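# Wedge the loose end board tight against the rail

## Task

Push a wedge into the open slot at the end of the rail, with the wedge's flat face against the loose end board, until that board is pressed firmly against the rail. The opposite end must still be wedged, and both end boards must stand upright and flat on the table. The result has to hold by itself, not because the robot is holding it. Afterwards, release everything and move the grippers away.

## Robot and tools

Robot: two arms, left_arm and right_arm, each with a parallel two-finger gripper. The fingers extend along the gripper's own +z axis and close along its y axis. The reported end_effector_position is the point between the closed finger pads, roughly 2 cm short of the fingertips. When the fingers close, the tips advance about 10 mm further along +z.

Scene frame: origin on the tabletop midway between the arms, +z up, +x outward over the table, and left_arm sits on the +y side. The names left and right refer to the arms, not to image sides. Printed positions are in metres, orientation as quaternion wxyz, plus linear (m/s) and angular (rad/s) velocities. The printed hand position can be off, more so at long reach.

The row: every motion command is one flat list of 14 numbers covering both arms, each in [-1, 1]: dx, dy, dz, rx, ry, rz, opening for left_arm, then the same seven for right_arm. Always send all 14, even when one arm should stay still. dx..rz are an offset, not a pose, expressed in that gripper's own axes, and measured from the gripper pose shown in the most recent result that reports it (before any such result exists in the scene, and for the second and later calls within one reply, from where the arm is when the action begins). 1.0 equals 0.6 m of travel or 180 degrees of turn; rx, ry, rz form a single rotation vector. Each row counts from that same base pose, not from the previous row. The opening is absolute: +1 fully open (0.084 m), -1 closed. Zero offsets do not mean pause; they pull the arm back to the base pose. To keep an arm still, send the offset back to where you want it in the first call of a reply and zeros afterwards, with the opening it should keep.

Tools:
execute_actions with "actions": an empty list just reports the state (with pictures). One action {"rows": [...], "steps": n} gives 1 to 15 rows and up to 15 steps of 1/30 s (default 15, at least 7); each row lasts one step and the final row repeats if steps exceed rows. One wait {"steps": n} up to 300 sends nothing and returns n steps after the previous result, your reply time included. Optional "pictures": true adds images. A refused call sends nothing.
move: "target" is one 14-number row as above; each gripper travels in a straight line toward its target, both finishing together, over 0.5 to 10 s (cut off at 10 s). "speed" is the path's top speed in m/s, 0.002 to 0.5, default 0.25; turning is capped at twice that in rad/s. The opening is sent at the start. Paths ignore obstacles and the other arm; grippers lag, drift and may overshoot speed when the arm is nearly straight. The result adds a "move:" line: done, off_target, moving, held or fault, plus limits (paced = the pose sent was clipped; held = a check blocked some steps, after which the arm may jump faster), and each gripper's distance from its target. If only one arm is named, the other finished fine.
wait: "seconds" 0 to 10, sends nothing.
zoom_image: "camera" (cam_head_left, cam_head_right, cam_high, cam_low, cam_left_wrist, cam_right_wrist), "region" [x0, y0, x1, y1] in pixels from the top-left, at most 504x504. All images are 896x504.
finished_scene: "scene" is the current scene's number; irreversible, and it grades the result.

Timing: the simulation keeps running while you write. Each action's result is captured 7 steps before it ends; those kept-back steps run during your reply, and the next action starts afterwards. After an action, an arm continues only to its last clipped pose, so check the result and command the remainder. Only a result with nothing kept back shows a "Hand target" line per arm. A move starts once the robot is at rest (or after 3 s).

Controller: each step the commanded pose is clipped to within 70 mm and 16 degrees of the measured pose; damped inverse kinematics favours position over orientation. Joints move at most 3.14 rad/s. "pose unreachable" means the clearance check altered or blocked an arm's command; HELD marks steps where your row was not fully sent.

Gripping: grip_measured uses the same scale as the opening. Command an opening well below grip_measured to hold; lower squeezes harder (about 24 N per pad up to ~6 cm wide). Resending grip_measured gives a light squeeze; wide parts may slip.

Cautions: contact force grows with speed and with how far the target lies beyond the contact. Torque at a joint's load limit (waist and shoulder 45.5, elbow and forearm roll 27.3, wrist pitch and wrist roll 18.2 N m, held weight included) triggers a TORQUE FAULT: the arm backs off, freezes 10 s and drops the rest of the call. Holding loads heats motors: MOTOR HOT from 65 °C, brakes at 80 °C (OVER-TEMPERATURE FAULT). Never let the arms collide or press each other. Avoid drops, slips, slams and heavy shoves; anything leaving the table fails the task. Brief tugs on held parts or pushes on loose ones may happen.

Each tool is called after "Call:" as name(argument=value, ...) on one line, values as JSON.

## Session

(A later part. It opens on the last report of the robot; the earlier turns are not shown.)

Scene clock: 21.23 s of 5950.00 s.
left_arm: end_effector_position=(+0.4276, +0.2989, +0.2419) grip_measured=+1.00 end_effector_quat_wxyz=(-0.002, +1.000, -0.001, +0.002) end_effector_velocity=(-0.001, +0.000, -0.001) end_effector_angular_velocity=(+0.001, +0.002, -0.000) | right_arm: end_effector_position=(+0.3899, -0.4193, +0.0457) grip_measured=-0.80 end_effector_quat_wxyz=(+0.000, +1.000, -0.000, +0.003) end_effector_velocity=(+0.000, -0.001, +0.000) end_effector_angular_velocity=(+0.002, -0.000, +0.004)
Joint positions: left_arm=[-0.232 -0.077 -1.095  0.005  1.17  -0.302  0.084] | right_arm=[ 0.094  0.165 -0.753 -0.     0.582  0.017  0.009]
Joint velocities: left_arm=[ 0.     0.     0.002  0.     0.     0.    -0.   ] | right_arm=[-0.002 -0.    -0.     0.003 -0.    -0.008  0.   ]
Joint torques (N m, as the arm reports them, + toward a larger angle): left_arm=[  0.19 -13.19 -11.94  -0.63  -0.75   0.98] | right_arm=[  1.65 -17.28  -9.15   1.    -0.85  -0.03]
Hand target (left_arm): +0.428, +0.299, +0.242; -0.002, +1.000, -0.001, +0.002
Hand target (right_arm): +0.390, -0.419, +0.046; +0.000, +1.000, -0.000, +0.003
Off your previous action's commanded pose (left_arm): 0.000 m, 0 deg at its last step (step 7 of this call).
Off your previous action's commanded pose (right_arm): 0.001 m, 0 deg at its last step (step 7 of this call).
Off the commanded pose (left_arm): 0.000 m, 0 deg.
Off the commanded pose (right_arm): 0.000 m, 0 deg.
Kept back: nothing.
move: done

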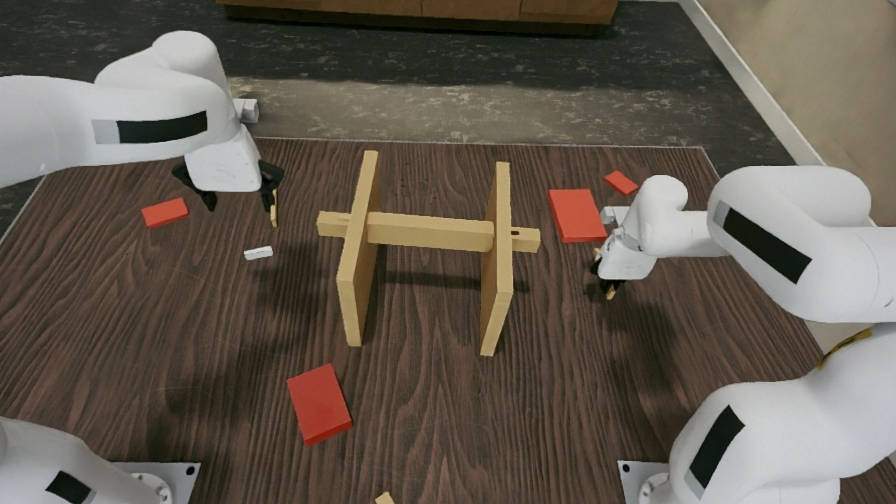

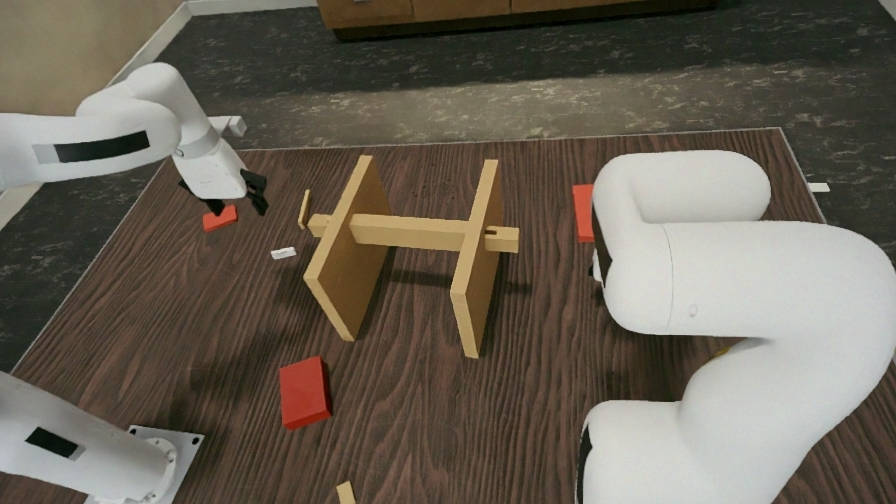

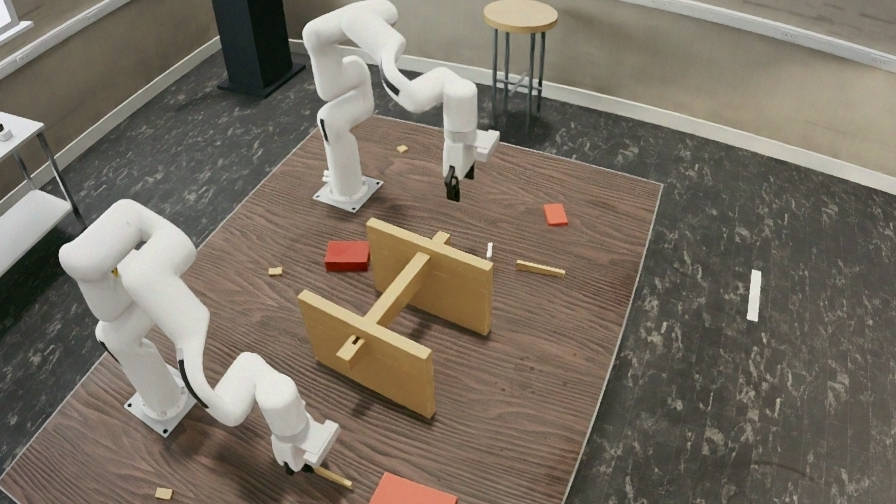

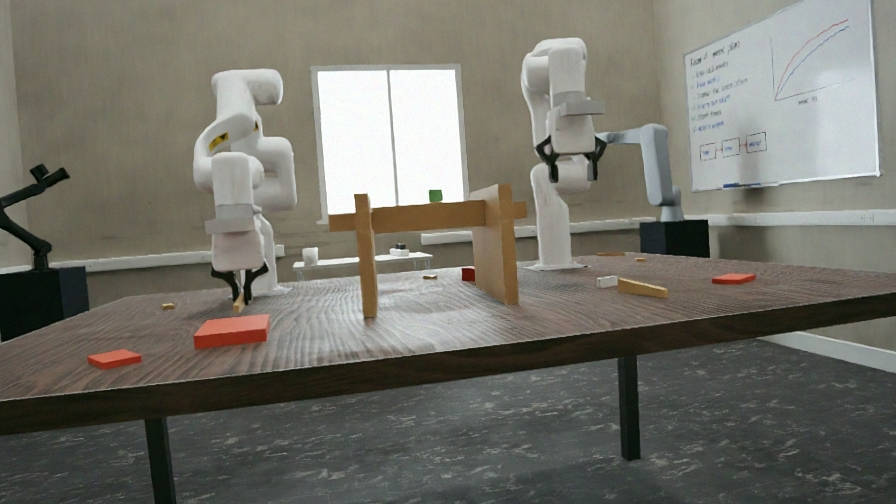

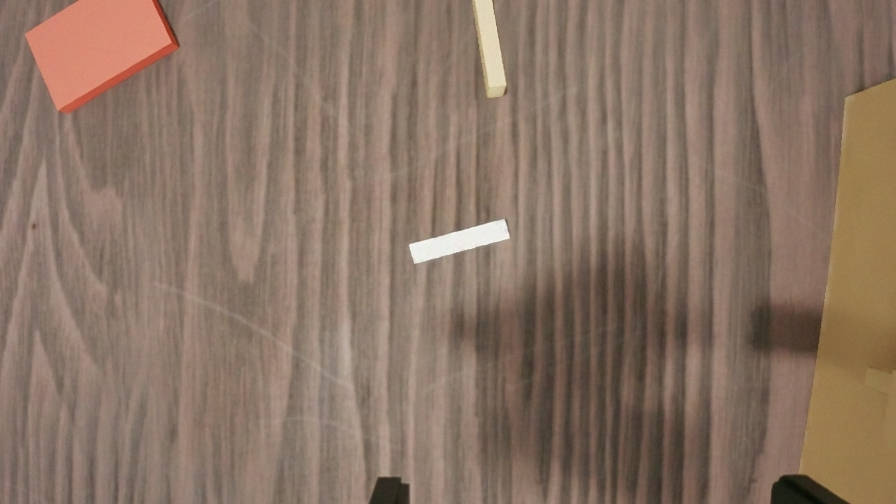

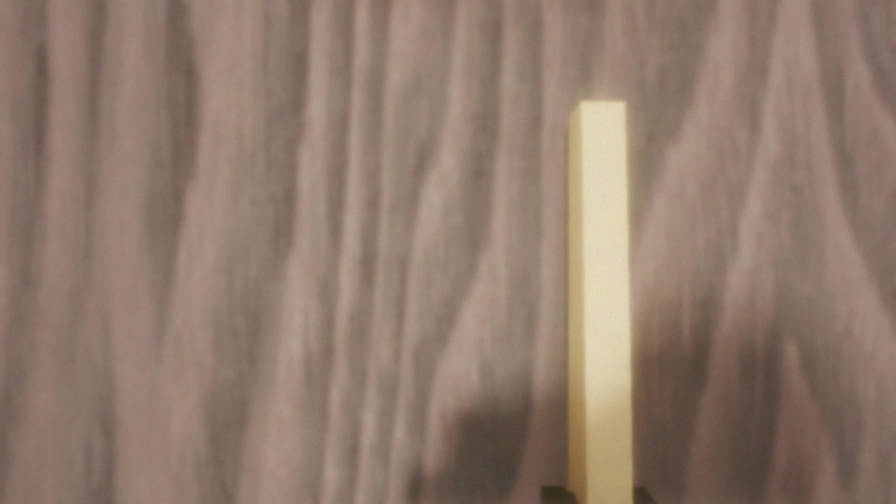

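Call:
move(target=[0,0,0,0,0,0,1,0,0,0.0325,0,0,0,-0.9], speed=0.08)

Call:
execute_actions(actions=[{"rows":[[0,0,0,0,0,0,1,0,0,0,0,0,0,-0.45]],"steps":10}])

Call:
move(target=[0,0,0,0,0,0,1,0.008,0,-0.008,0,0.25,0,-0.45], speed=0.25)

Call:
zoom_image(camera="cam_high", region=[240, 420, 380, 504])

Scene clock: 38.93 s of 5950.00 s.
left_arm: end_effector_position=(+0.4276, +0.2989, +0.2419) grip_measured=+1.00 end_effector_quat_wxyz=(-0.002, +1.000, -0.001, +0.002) end_effector_velocity=(+0.001, -0.000, -0.000) end_effector_angular_velocity=(-0.000, -0.000, -0.000) | right_arm: end_effector_position=(+0.3902, -0.4194, +0.0265) grip_measured=-0.80 end_effector_quat_wxyz=(+0.000, +1.000, -0.000, +0.003) end_effector_velocity=(+0.002, +0.000, +0.002) end_effector_angular_velocity=(+0.000, -0.007, +0.001)
Joint positions: left_arm=[-0.232 -0.077 -1.095  0.005  1.17  -0.302  0.084] | right_arm=[ 0.094  0.217 -0.75  -0.001  0.526  0.017  0.009]
Joint velocities: left_arm=[-0.     0.002 -0.002 -0.    -0.    -0.    -0.   ] | right_arm=[ 0.001 -0.002 -0.002 -0.    -0.004 -0.     0.   ]
Joint torques (N m, as the arm reports them, + toward a larger angle): left_arm=[ -0.16 -12.67 -12.22  -0.5   -0.85   0.9 ] | right_arm=[  1.79 -17.56  -8.92   0.89  -0.75  -0.15]
Hand target (left_arm): +0.428, +0.299, +0.242; -0.002, +1.000, -0.001, +0.002
Hand target (right_arm): +0.390, -0.419, +0.026; +0.000, +1.000, -0.000, +0.003
Off the commanded pose (left_arm): 0.000 m, 0 deg.
Off the commanded pose (right_arm): 0.000 m, 0 deg.
Kept back: nothing.
After step 90, 13.97 s passed at rest.
move: done

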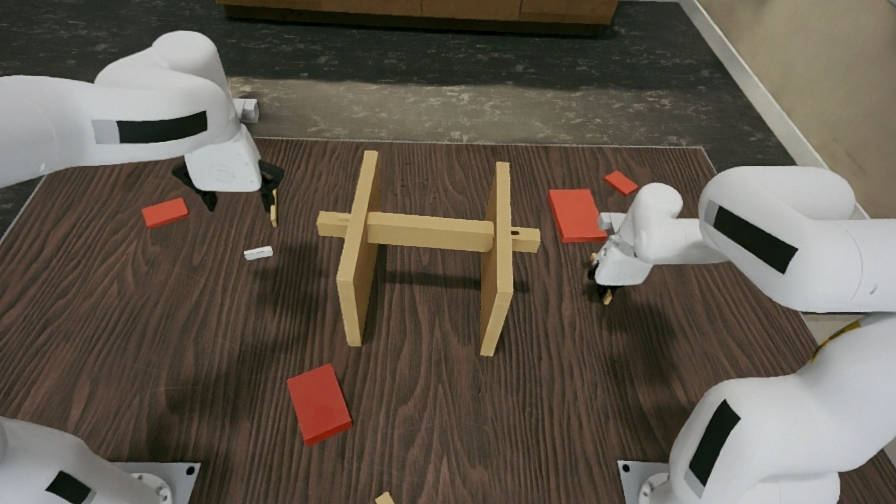

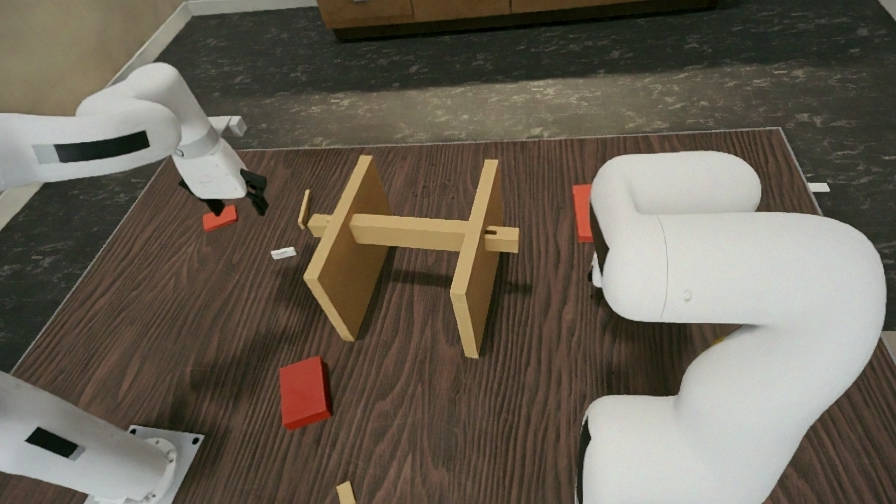

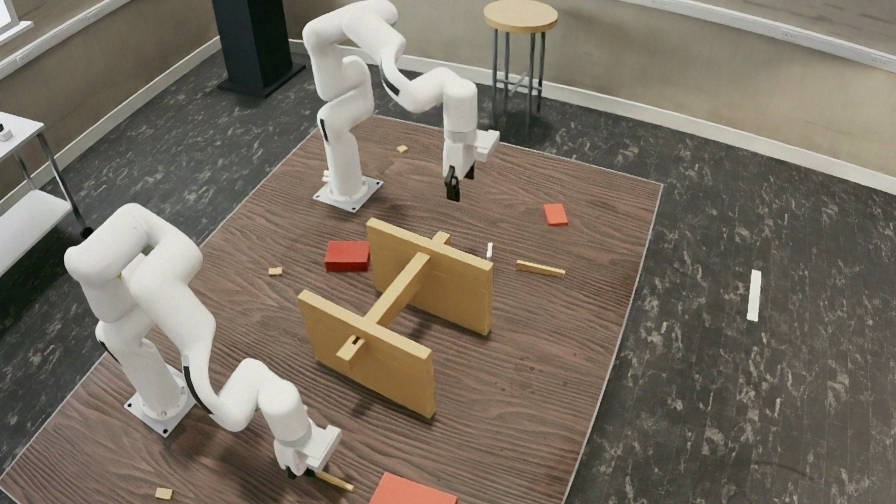

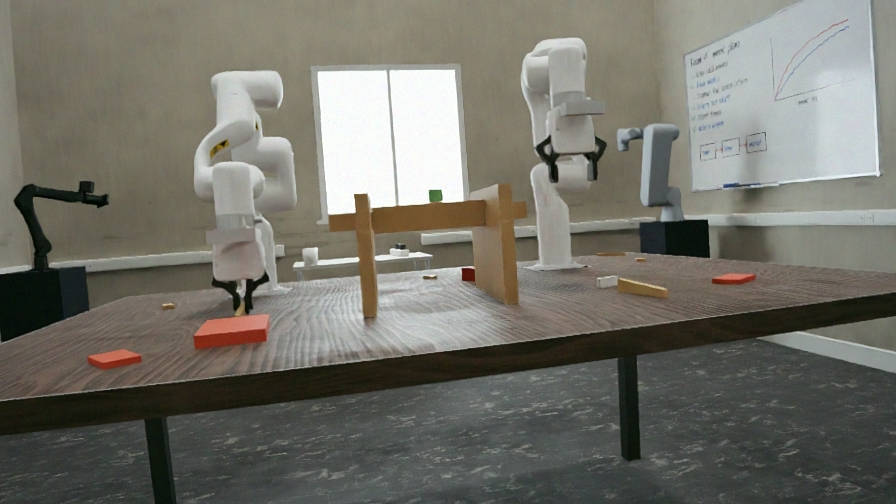

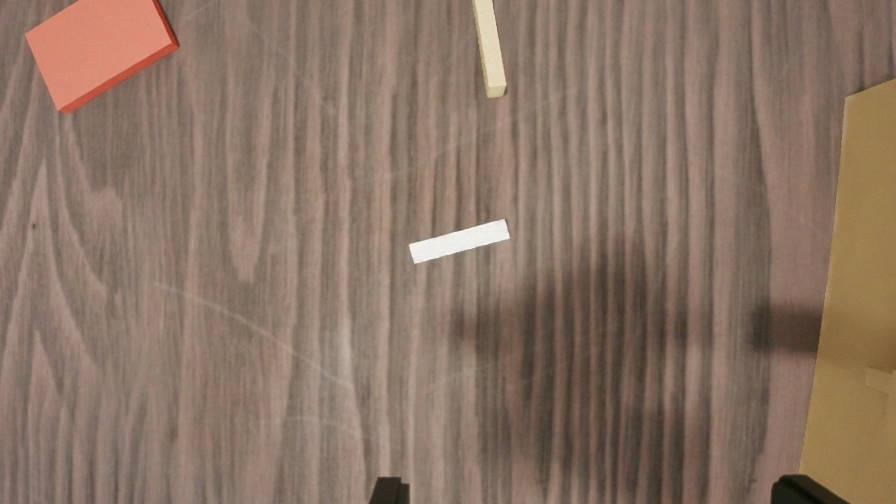

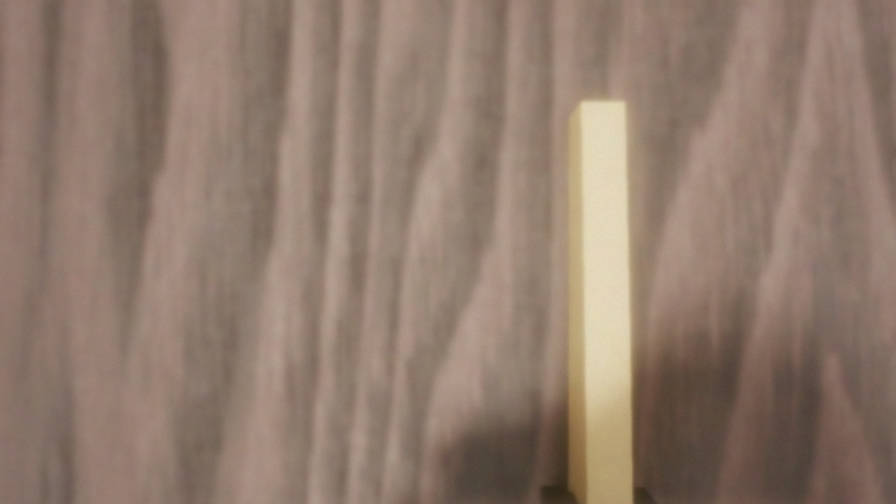

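Scene clock: 39.03 s of 5950.00 s.
left_arm: end_effector_position=(+0.4276, +0.2989, +0.2419) grip_measured=+1.00 end_effector_quat_wxyz=(-0.002, +1.000, -0.001, +0.002) end_effector_velocity=(-0.001, +0.000, -0.001) end_effector_angular_velocity=(+0.001, +0.003, -0.000) | right_arm: end_effector_position=(+0.3903, -0.4194, +0.0266) grip_measured=-0.48 end_effector_quat_wxyz=(+0.000, +1.000, -0.000, +0.003) end_effector_velocity=(+0.001, +0.000, +0.001) end_effector_angular_velocity=(+0.000, -0.003, +0.001)
Joint positions: left_arm=[-0.232 -0.077 -1.095  0.005  1.17  -0.302  0.084] | right_arm=[ 0.094  0.217 -0.75  -0.001  0.526  0.017  0.023]
Joint velocities: left_arm=[ 0.     0.001  0.002 -0.     0.001  0.     0.   ] | right_arm=[ 0.    -0.002 -0.002  0.    -0.    -0.     0.035]
Joint torques (N m, as the arm reports them, + toward a larger angle): left_arm=[ -0.75 -12.8  -12.41  -0.34  -0.58   1.1 ] | right_arm=[  2.32 -17.64  -8.76   1.13  -0.73   0.11]
Steps of this call (steps 1 to 3: the first 3 steps of this action). Readings (end_effector_position):
1: left_arm (+0.4276, +0.2989, +0.2419) | right_arm (+0.3902, -0.4194, +0.0265)
2: left_arm (+0.4276, +0.2989, +0.2419) | right_arm (+0.3903, -0.4194, +0.0265)
3: the state above

Scene clock: 41.30 s of 5950.00 s.
left_arm: end_effector_position=(+0.4276, +0.2989, +0.2419) grip_measured=+1.00 end_effector_quat_wxyz=(-0.002, +1.000, -0.001, +0.002) end_effector_velocity=(+0.000, +0.000, +0.000) end_effector_angular_velocity=(-0.000, -0.001, +0.001) | right_arm: end_effector_position=(+0.3953, -0.4195, +0.0317) grip_measured=-0.47 end_effector_quat_wxyz=(+0.002, +0.923, -0.000, +0.386) end_effector_velocity=(-0.000, -0.000, +0.000) end_effector_angular_velocity=(-0.000, -0.005, -0.001)
Joint positions: left_arm=[-0.232 -0.077 -1.095  0.005  1.17  -0.302  0.084] | right_arm=[ 0.113  0.43  -0.314  0.035 -0.908  0.002  0.024]
Joint velocities: left_arm=[ 0.    -0.    -0.001 -0.    -0.001 -0.    -0.   ] | right_arm=[-0.001  0.004  0.001  0.    -0.01   0.    -0.   ]
Joint torques (N m, as the arm reports them, + toward a larger angle): left_arm=[ -0.05 -12.32 -11.93  -0.49  -0.78   0.84] | right_arm=[  1.77 -14.84  -3.17   0.99  -1.27   0.14]
Hand target (left_arm): +0.428, +0.299, +0.242; -0.002, +1.000, -0.001, +0.002
Hand target (right_arm): +0.395, -0.420, +0.031; +0.002, +0.923, -0.000, +0.386
Off your previous action's commanded pose (left_arm): 0.000 m, 0 deg at its last step (step 7 of this call).
Off your previous action's commanded pose (right_arm): 0.000 m, 0 deg at its last step (step 7 of this call).
Off the commanded pose (left_arm): 0.000 m, 0 deg.
Off the commanded pose (right_arm): 0.001 m, 0 deg.
Kept back: nothing.
move: done

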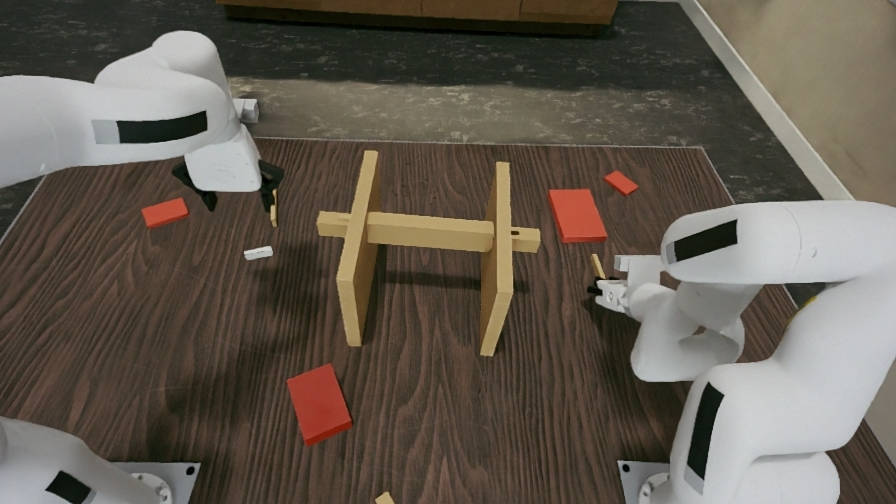

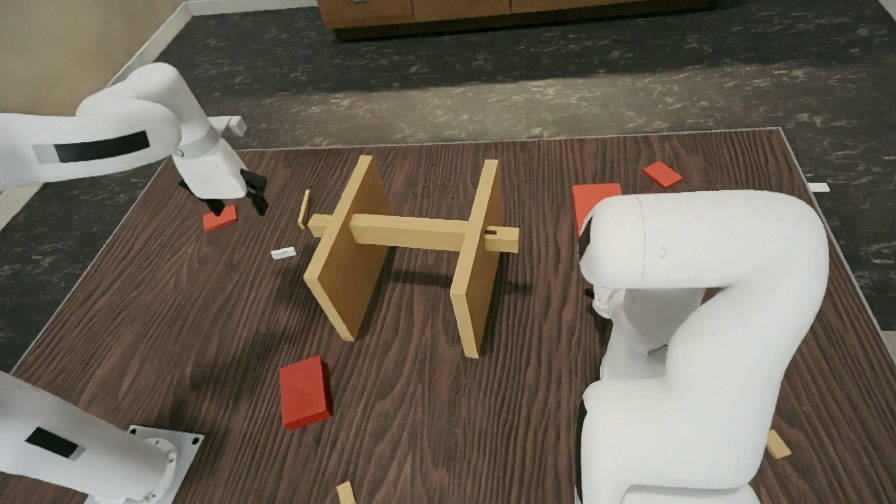

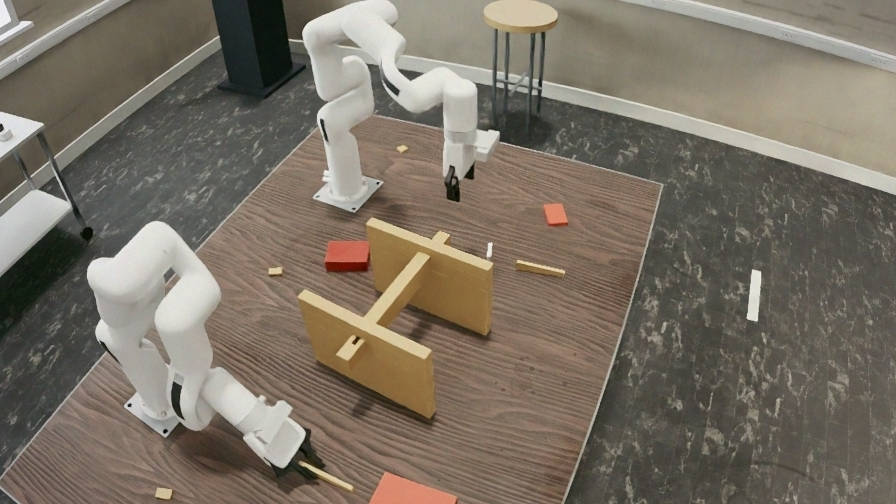

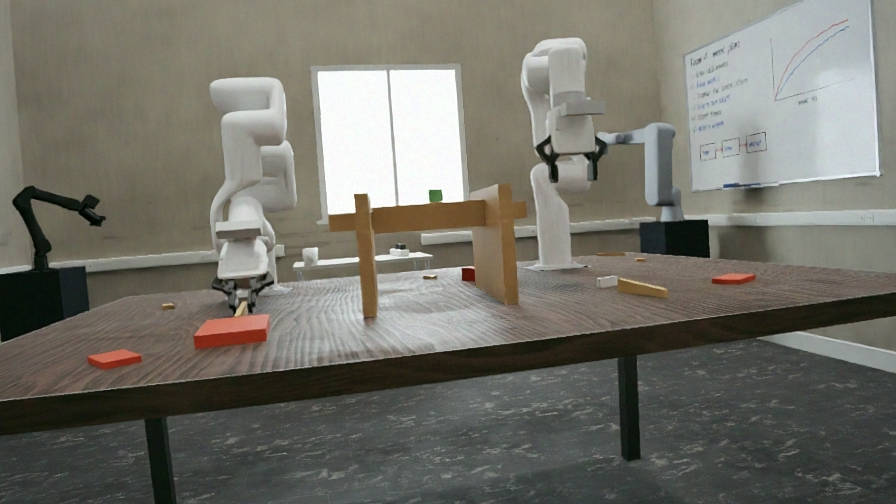

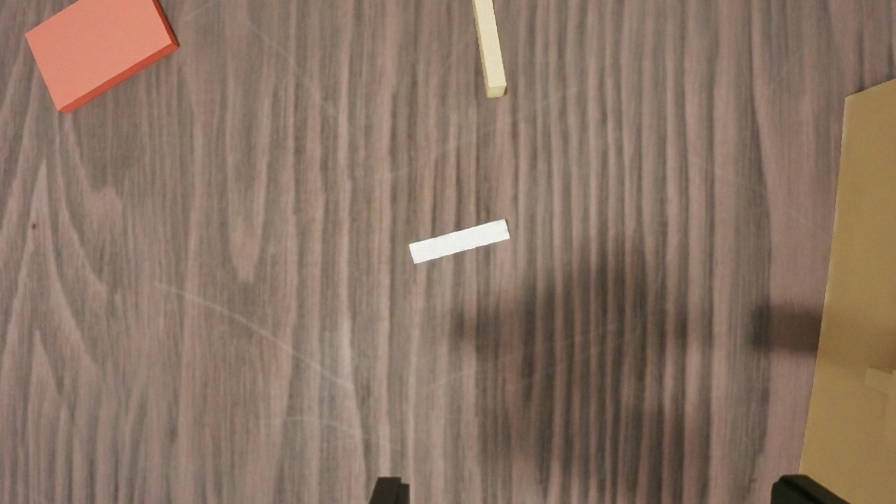

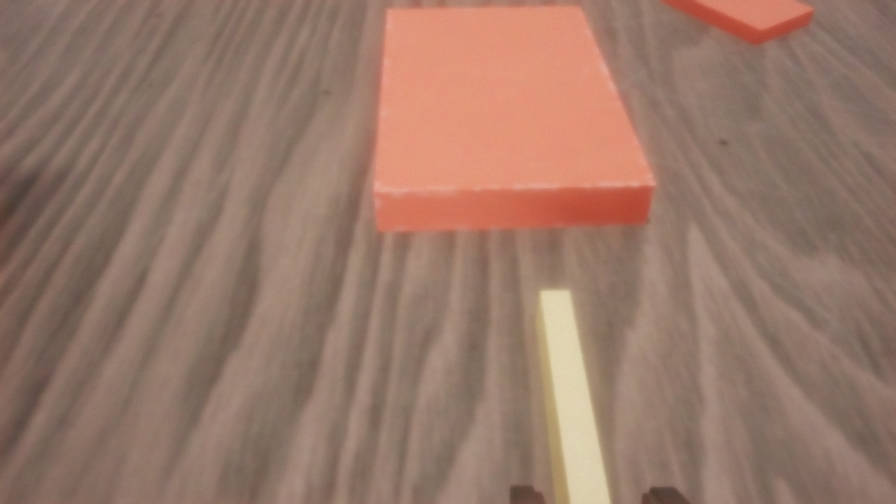

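Region (240, 420, 380, 504) of cam_high's 896x504 image, scaled by 3.600, with more detail than that image has; it fills the top 302 rows of this view, and the rest is white.

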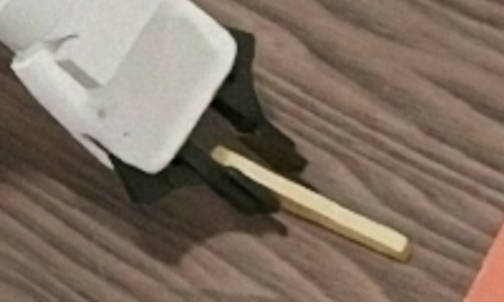

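Call:
move(target=[0,0,0,0,0,0,1,-0.0047,0,0.0047,0,0,0,-0.45], speed=0.05)

Call:
move(target=[0,0,0,0,0,0,1,0,0,0,0,0,0,-0.95])

Call:
zoom_image(camera="cam_high", region=[240, 420, 380, 504])

Call:
zoom_image(camera="cam_low", region=[200, 260, 290, 325])

Scene clock: 42.47 s of 5950.00 s.
left_arm: end_effector_position=(+0.4276, +0.2989, +0.2419) grip_measured=+1.00 end_effector_quat_wxyz=(-0.002, +1.000, -0.001, +0.002) end_effector_velocity=(-0.001, -0.000, -0.000) end_effector_angular_velocity=(+0.000, +0.001, -0.000) | right_arm: end_effector_position=(+0.3954, -0.4195, +0.0277) grip_measured=-0.47 end_effector_quat_wxyz=(+0.002, +0.923, -0.000, +0.386) end_effector_velocity=(+0.000, -0.000, -0.000) end_effector_angular_velocity=(-0.000, +0.000, -0.000)
Joint positions: left_arm=[-0.232 -0.077 -1.095  0.005  1.17  -0.302  0.084] | right_arm=[ 0.113  0.45  -0.321  0.035 -0.922  0.003  0.024]
Joint velocities: left_arm=[-0.    -0.     0.001 -0.     0.001 -0.     0.   ] | right_arm=[-0.  0. -0.  0. -0.  0.  0.]
Joint torques (N m, as the arm reports them, + toward a larger angle): left_arm=[ -0.17 -12.52 -12.34  -0.65  -0.73   1.09] | right_arm=[  2.13 -15.1   -3.15   1.15  -1.39   0.07]
Hand target (left_arm): +0.428, +0.299, +0.242; -0.002, +1.000, -0.001, +0.002
Hand target (right_arm): +0.395, -0.420, +0.028; +0.002, +0.923, -0.000, +0.386
Off the commanded pose (left_arm): 0.000 m, 0 deg.
Off the commanded pose (right_arm): 0.000 m, 0 deg.
Kept back: nothing.
move: done

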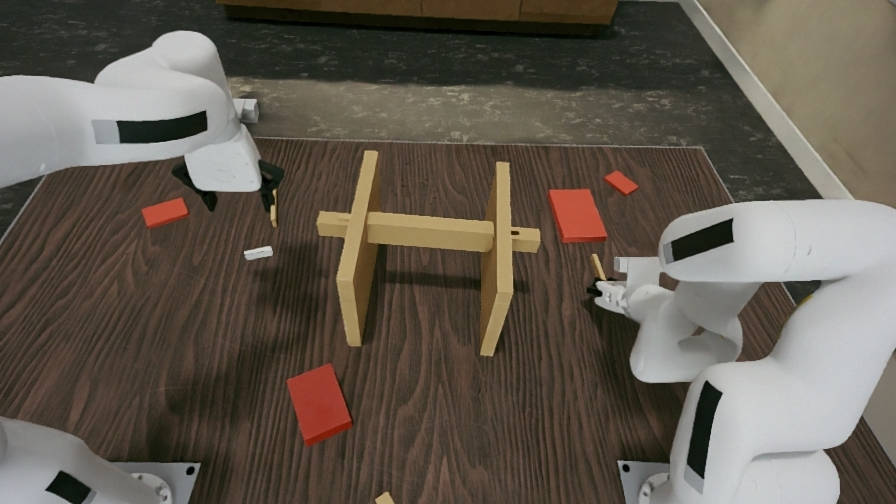

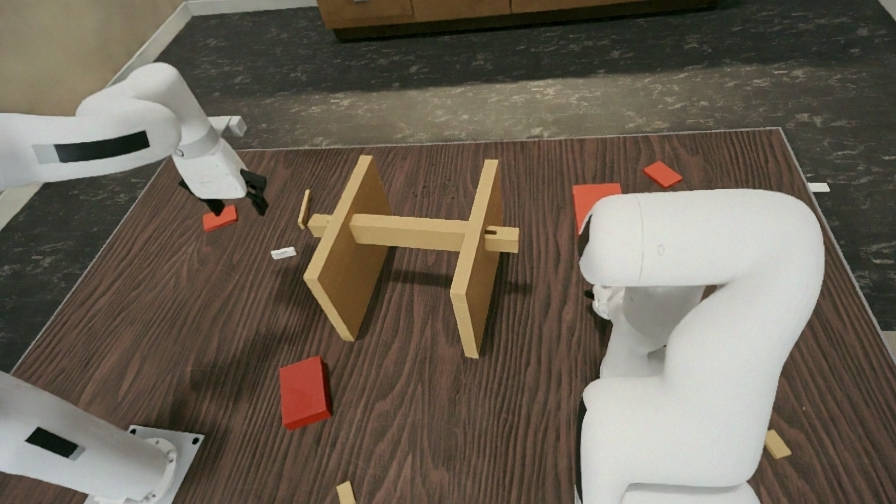

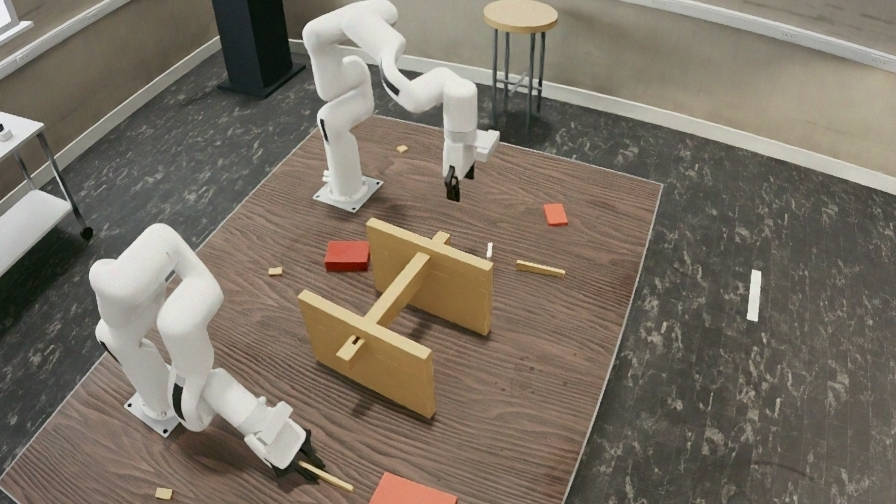

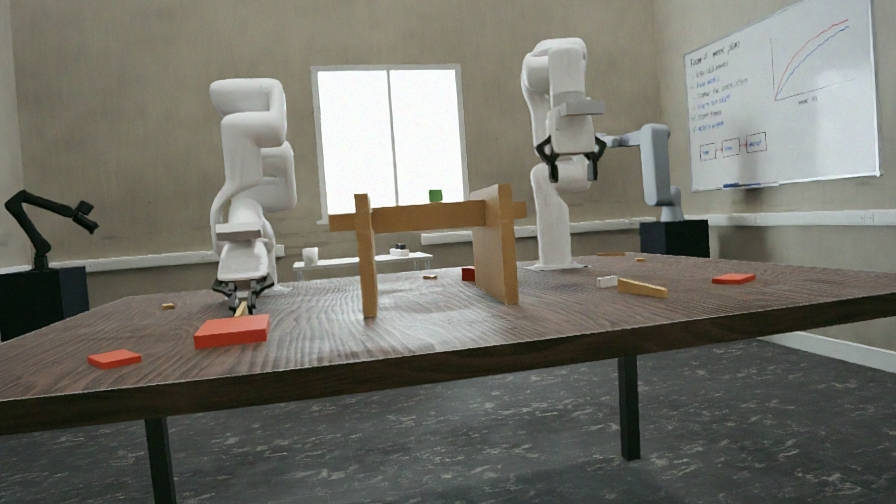

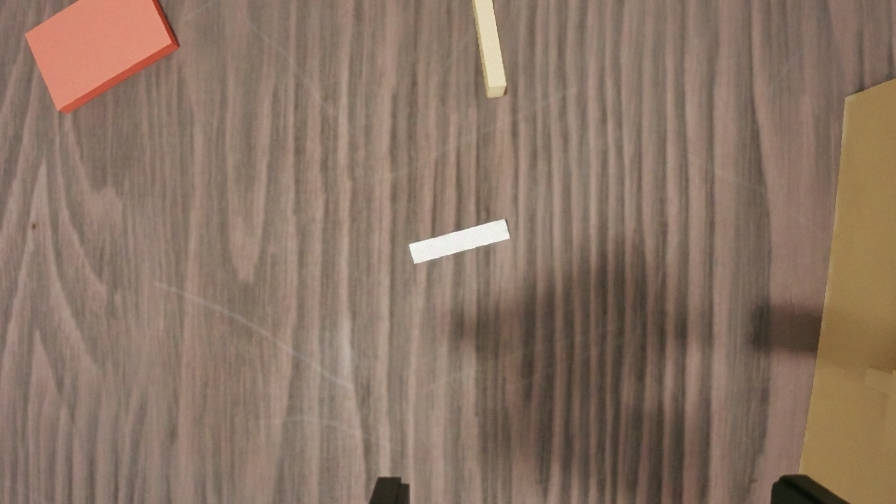

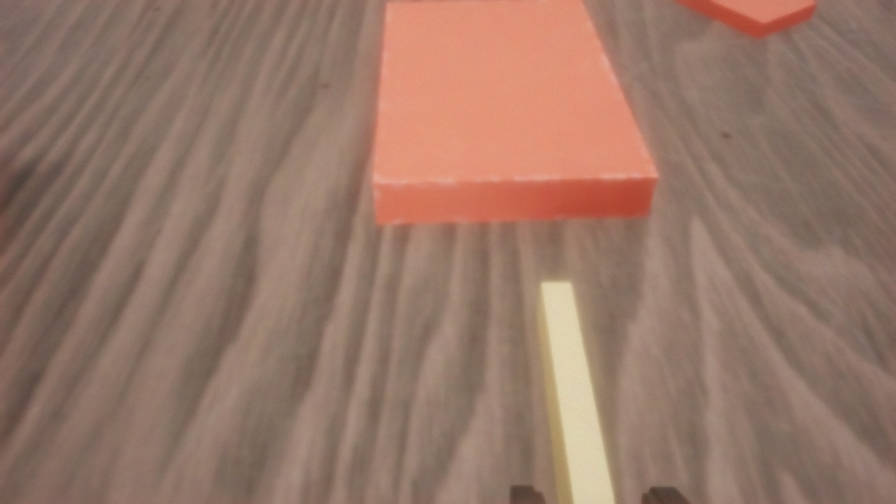

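Scene clock: 42.97 s of 5950.00 s.
left_arm: end_effector_position=(+0.4276, +0.2989, +0.2419) grip_measured=+1.00 end_effector_quat_wxyz=(-0.002, +1.000, -0.001, +0.002) end_effector_velocity=(-0.000, +0.000, -0.001) end_effector_angular_velocity=(+0.001, +0.003, +0.000) | right_arm: end_effector_position=(+0.3954, -0.4195, +0.0278) grip_measured=-0.80 end_effector_quat_wxyz=(+0.002, +0.923, -0.000, +0.386) end_effector_velocity=(+0.000, +0.000, +0.000) end_effector_angular_velocity=(+0.000, -0.000, +0.000)
Joint positions: left_arm=[-0.232 -0.077 -1.095  0.005  1.17  -0.302  0.084] | right_arm=[ 0.113  0.45  -0.321  0.035 -0.922  0.003  0.009]
Joint velocities: left_arm=[ 0.     0.002  0.001 -0.     0.    -0.     0.   ] | right_arm=[ 0. -0. -0.  0. -0.  0.  0.]
Joint torques (N m, as the arm reports them, + toward a larger angle): left_arm=[ -0.32 -13.07 -12.15  -0.54  -0.97   0.86] | right_arm=[  1.77 -15.11  -3.06   1.05  -1.36  -0.12]
Hand target (left_arm): +0.428, +0.299, +0.242; -0.002, +1.000, -0.001, +0.002
Hand target (right_arm): +0.395, -0.420, +0.028; +0.002, +0.923, -0.000, +0.386
Off the commanded pose (left_arm): 0.000 m, 0 deg.
Off the commanded pose (right_arm): 0.000 m, 0 deg.
Kept back: nothing.
move: done

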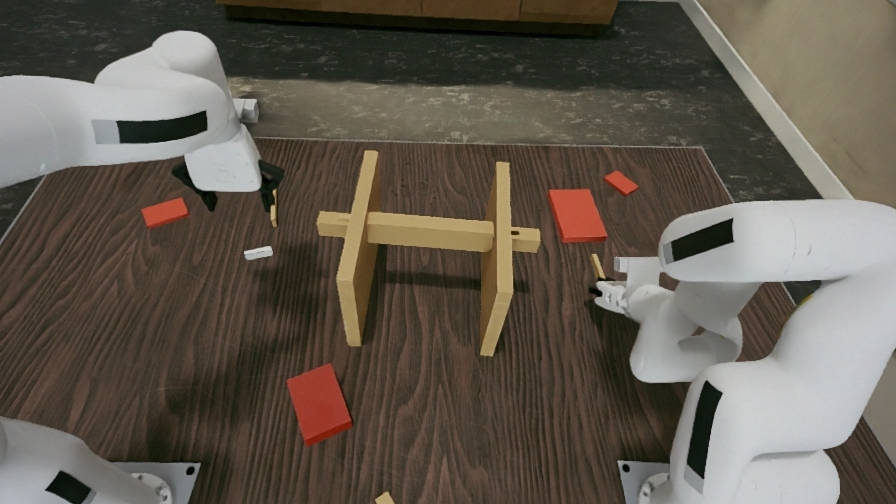

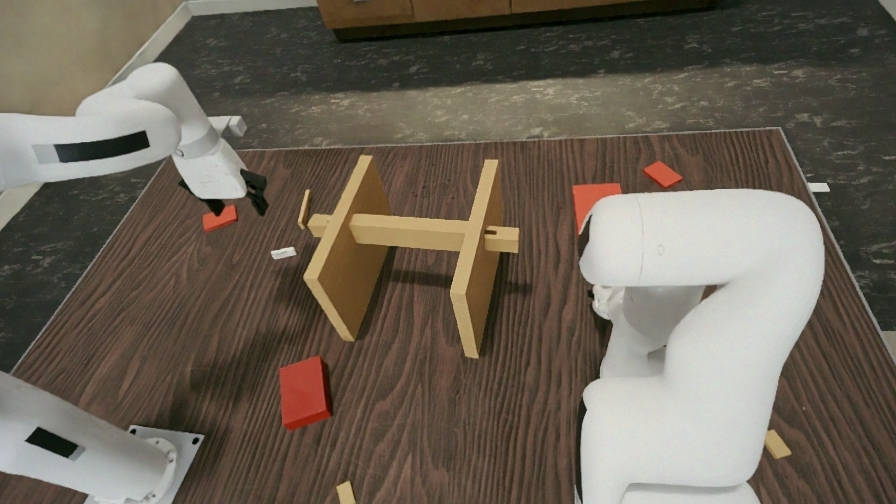

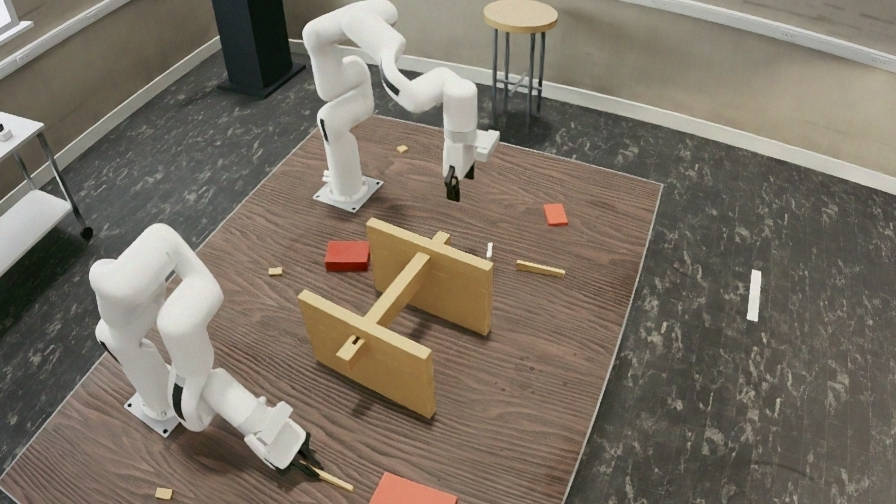

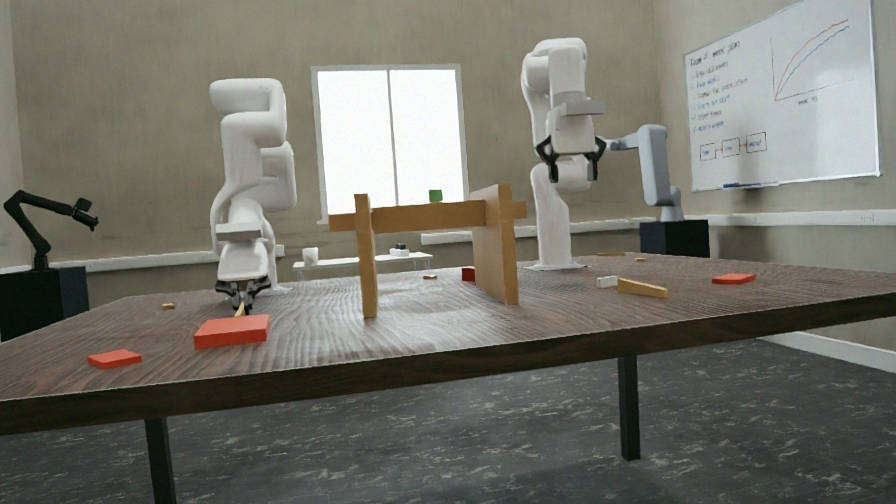

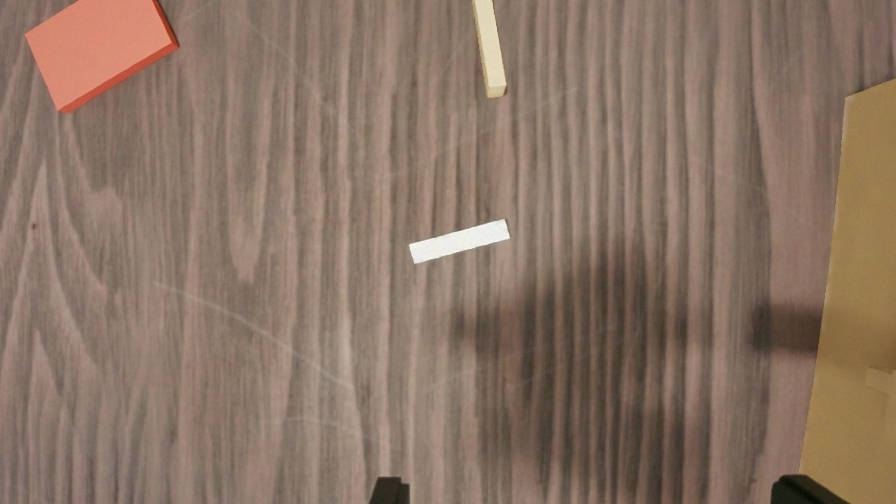

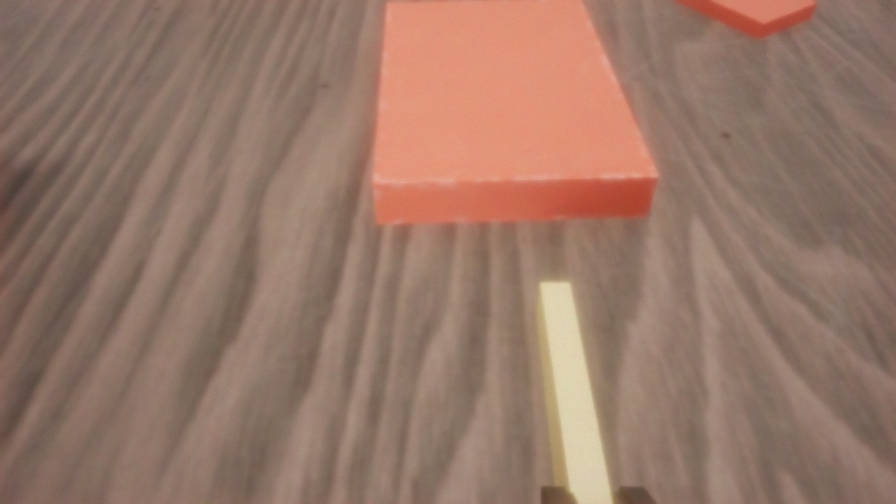

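Region (240, 420, 380, 504) of cam_high's 896x504 image, scaled by 3.600, with more detail than that image has; it fills the top 302 rows of this view, and the rest is white.

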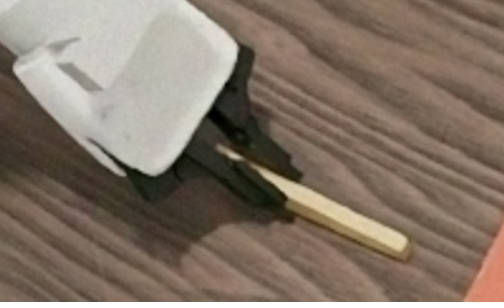

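Region (200, 260, 290, 325) of cam_low's 896x504 image, scaled by 5.600, with more detail than that image has.

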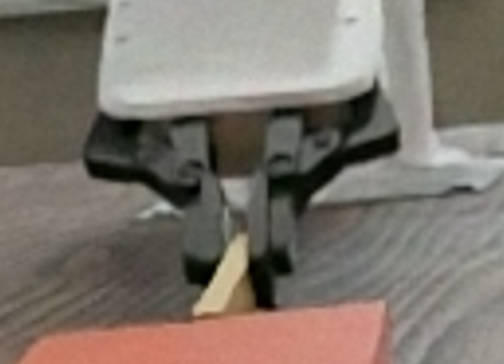

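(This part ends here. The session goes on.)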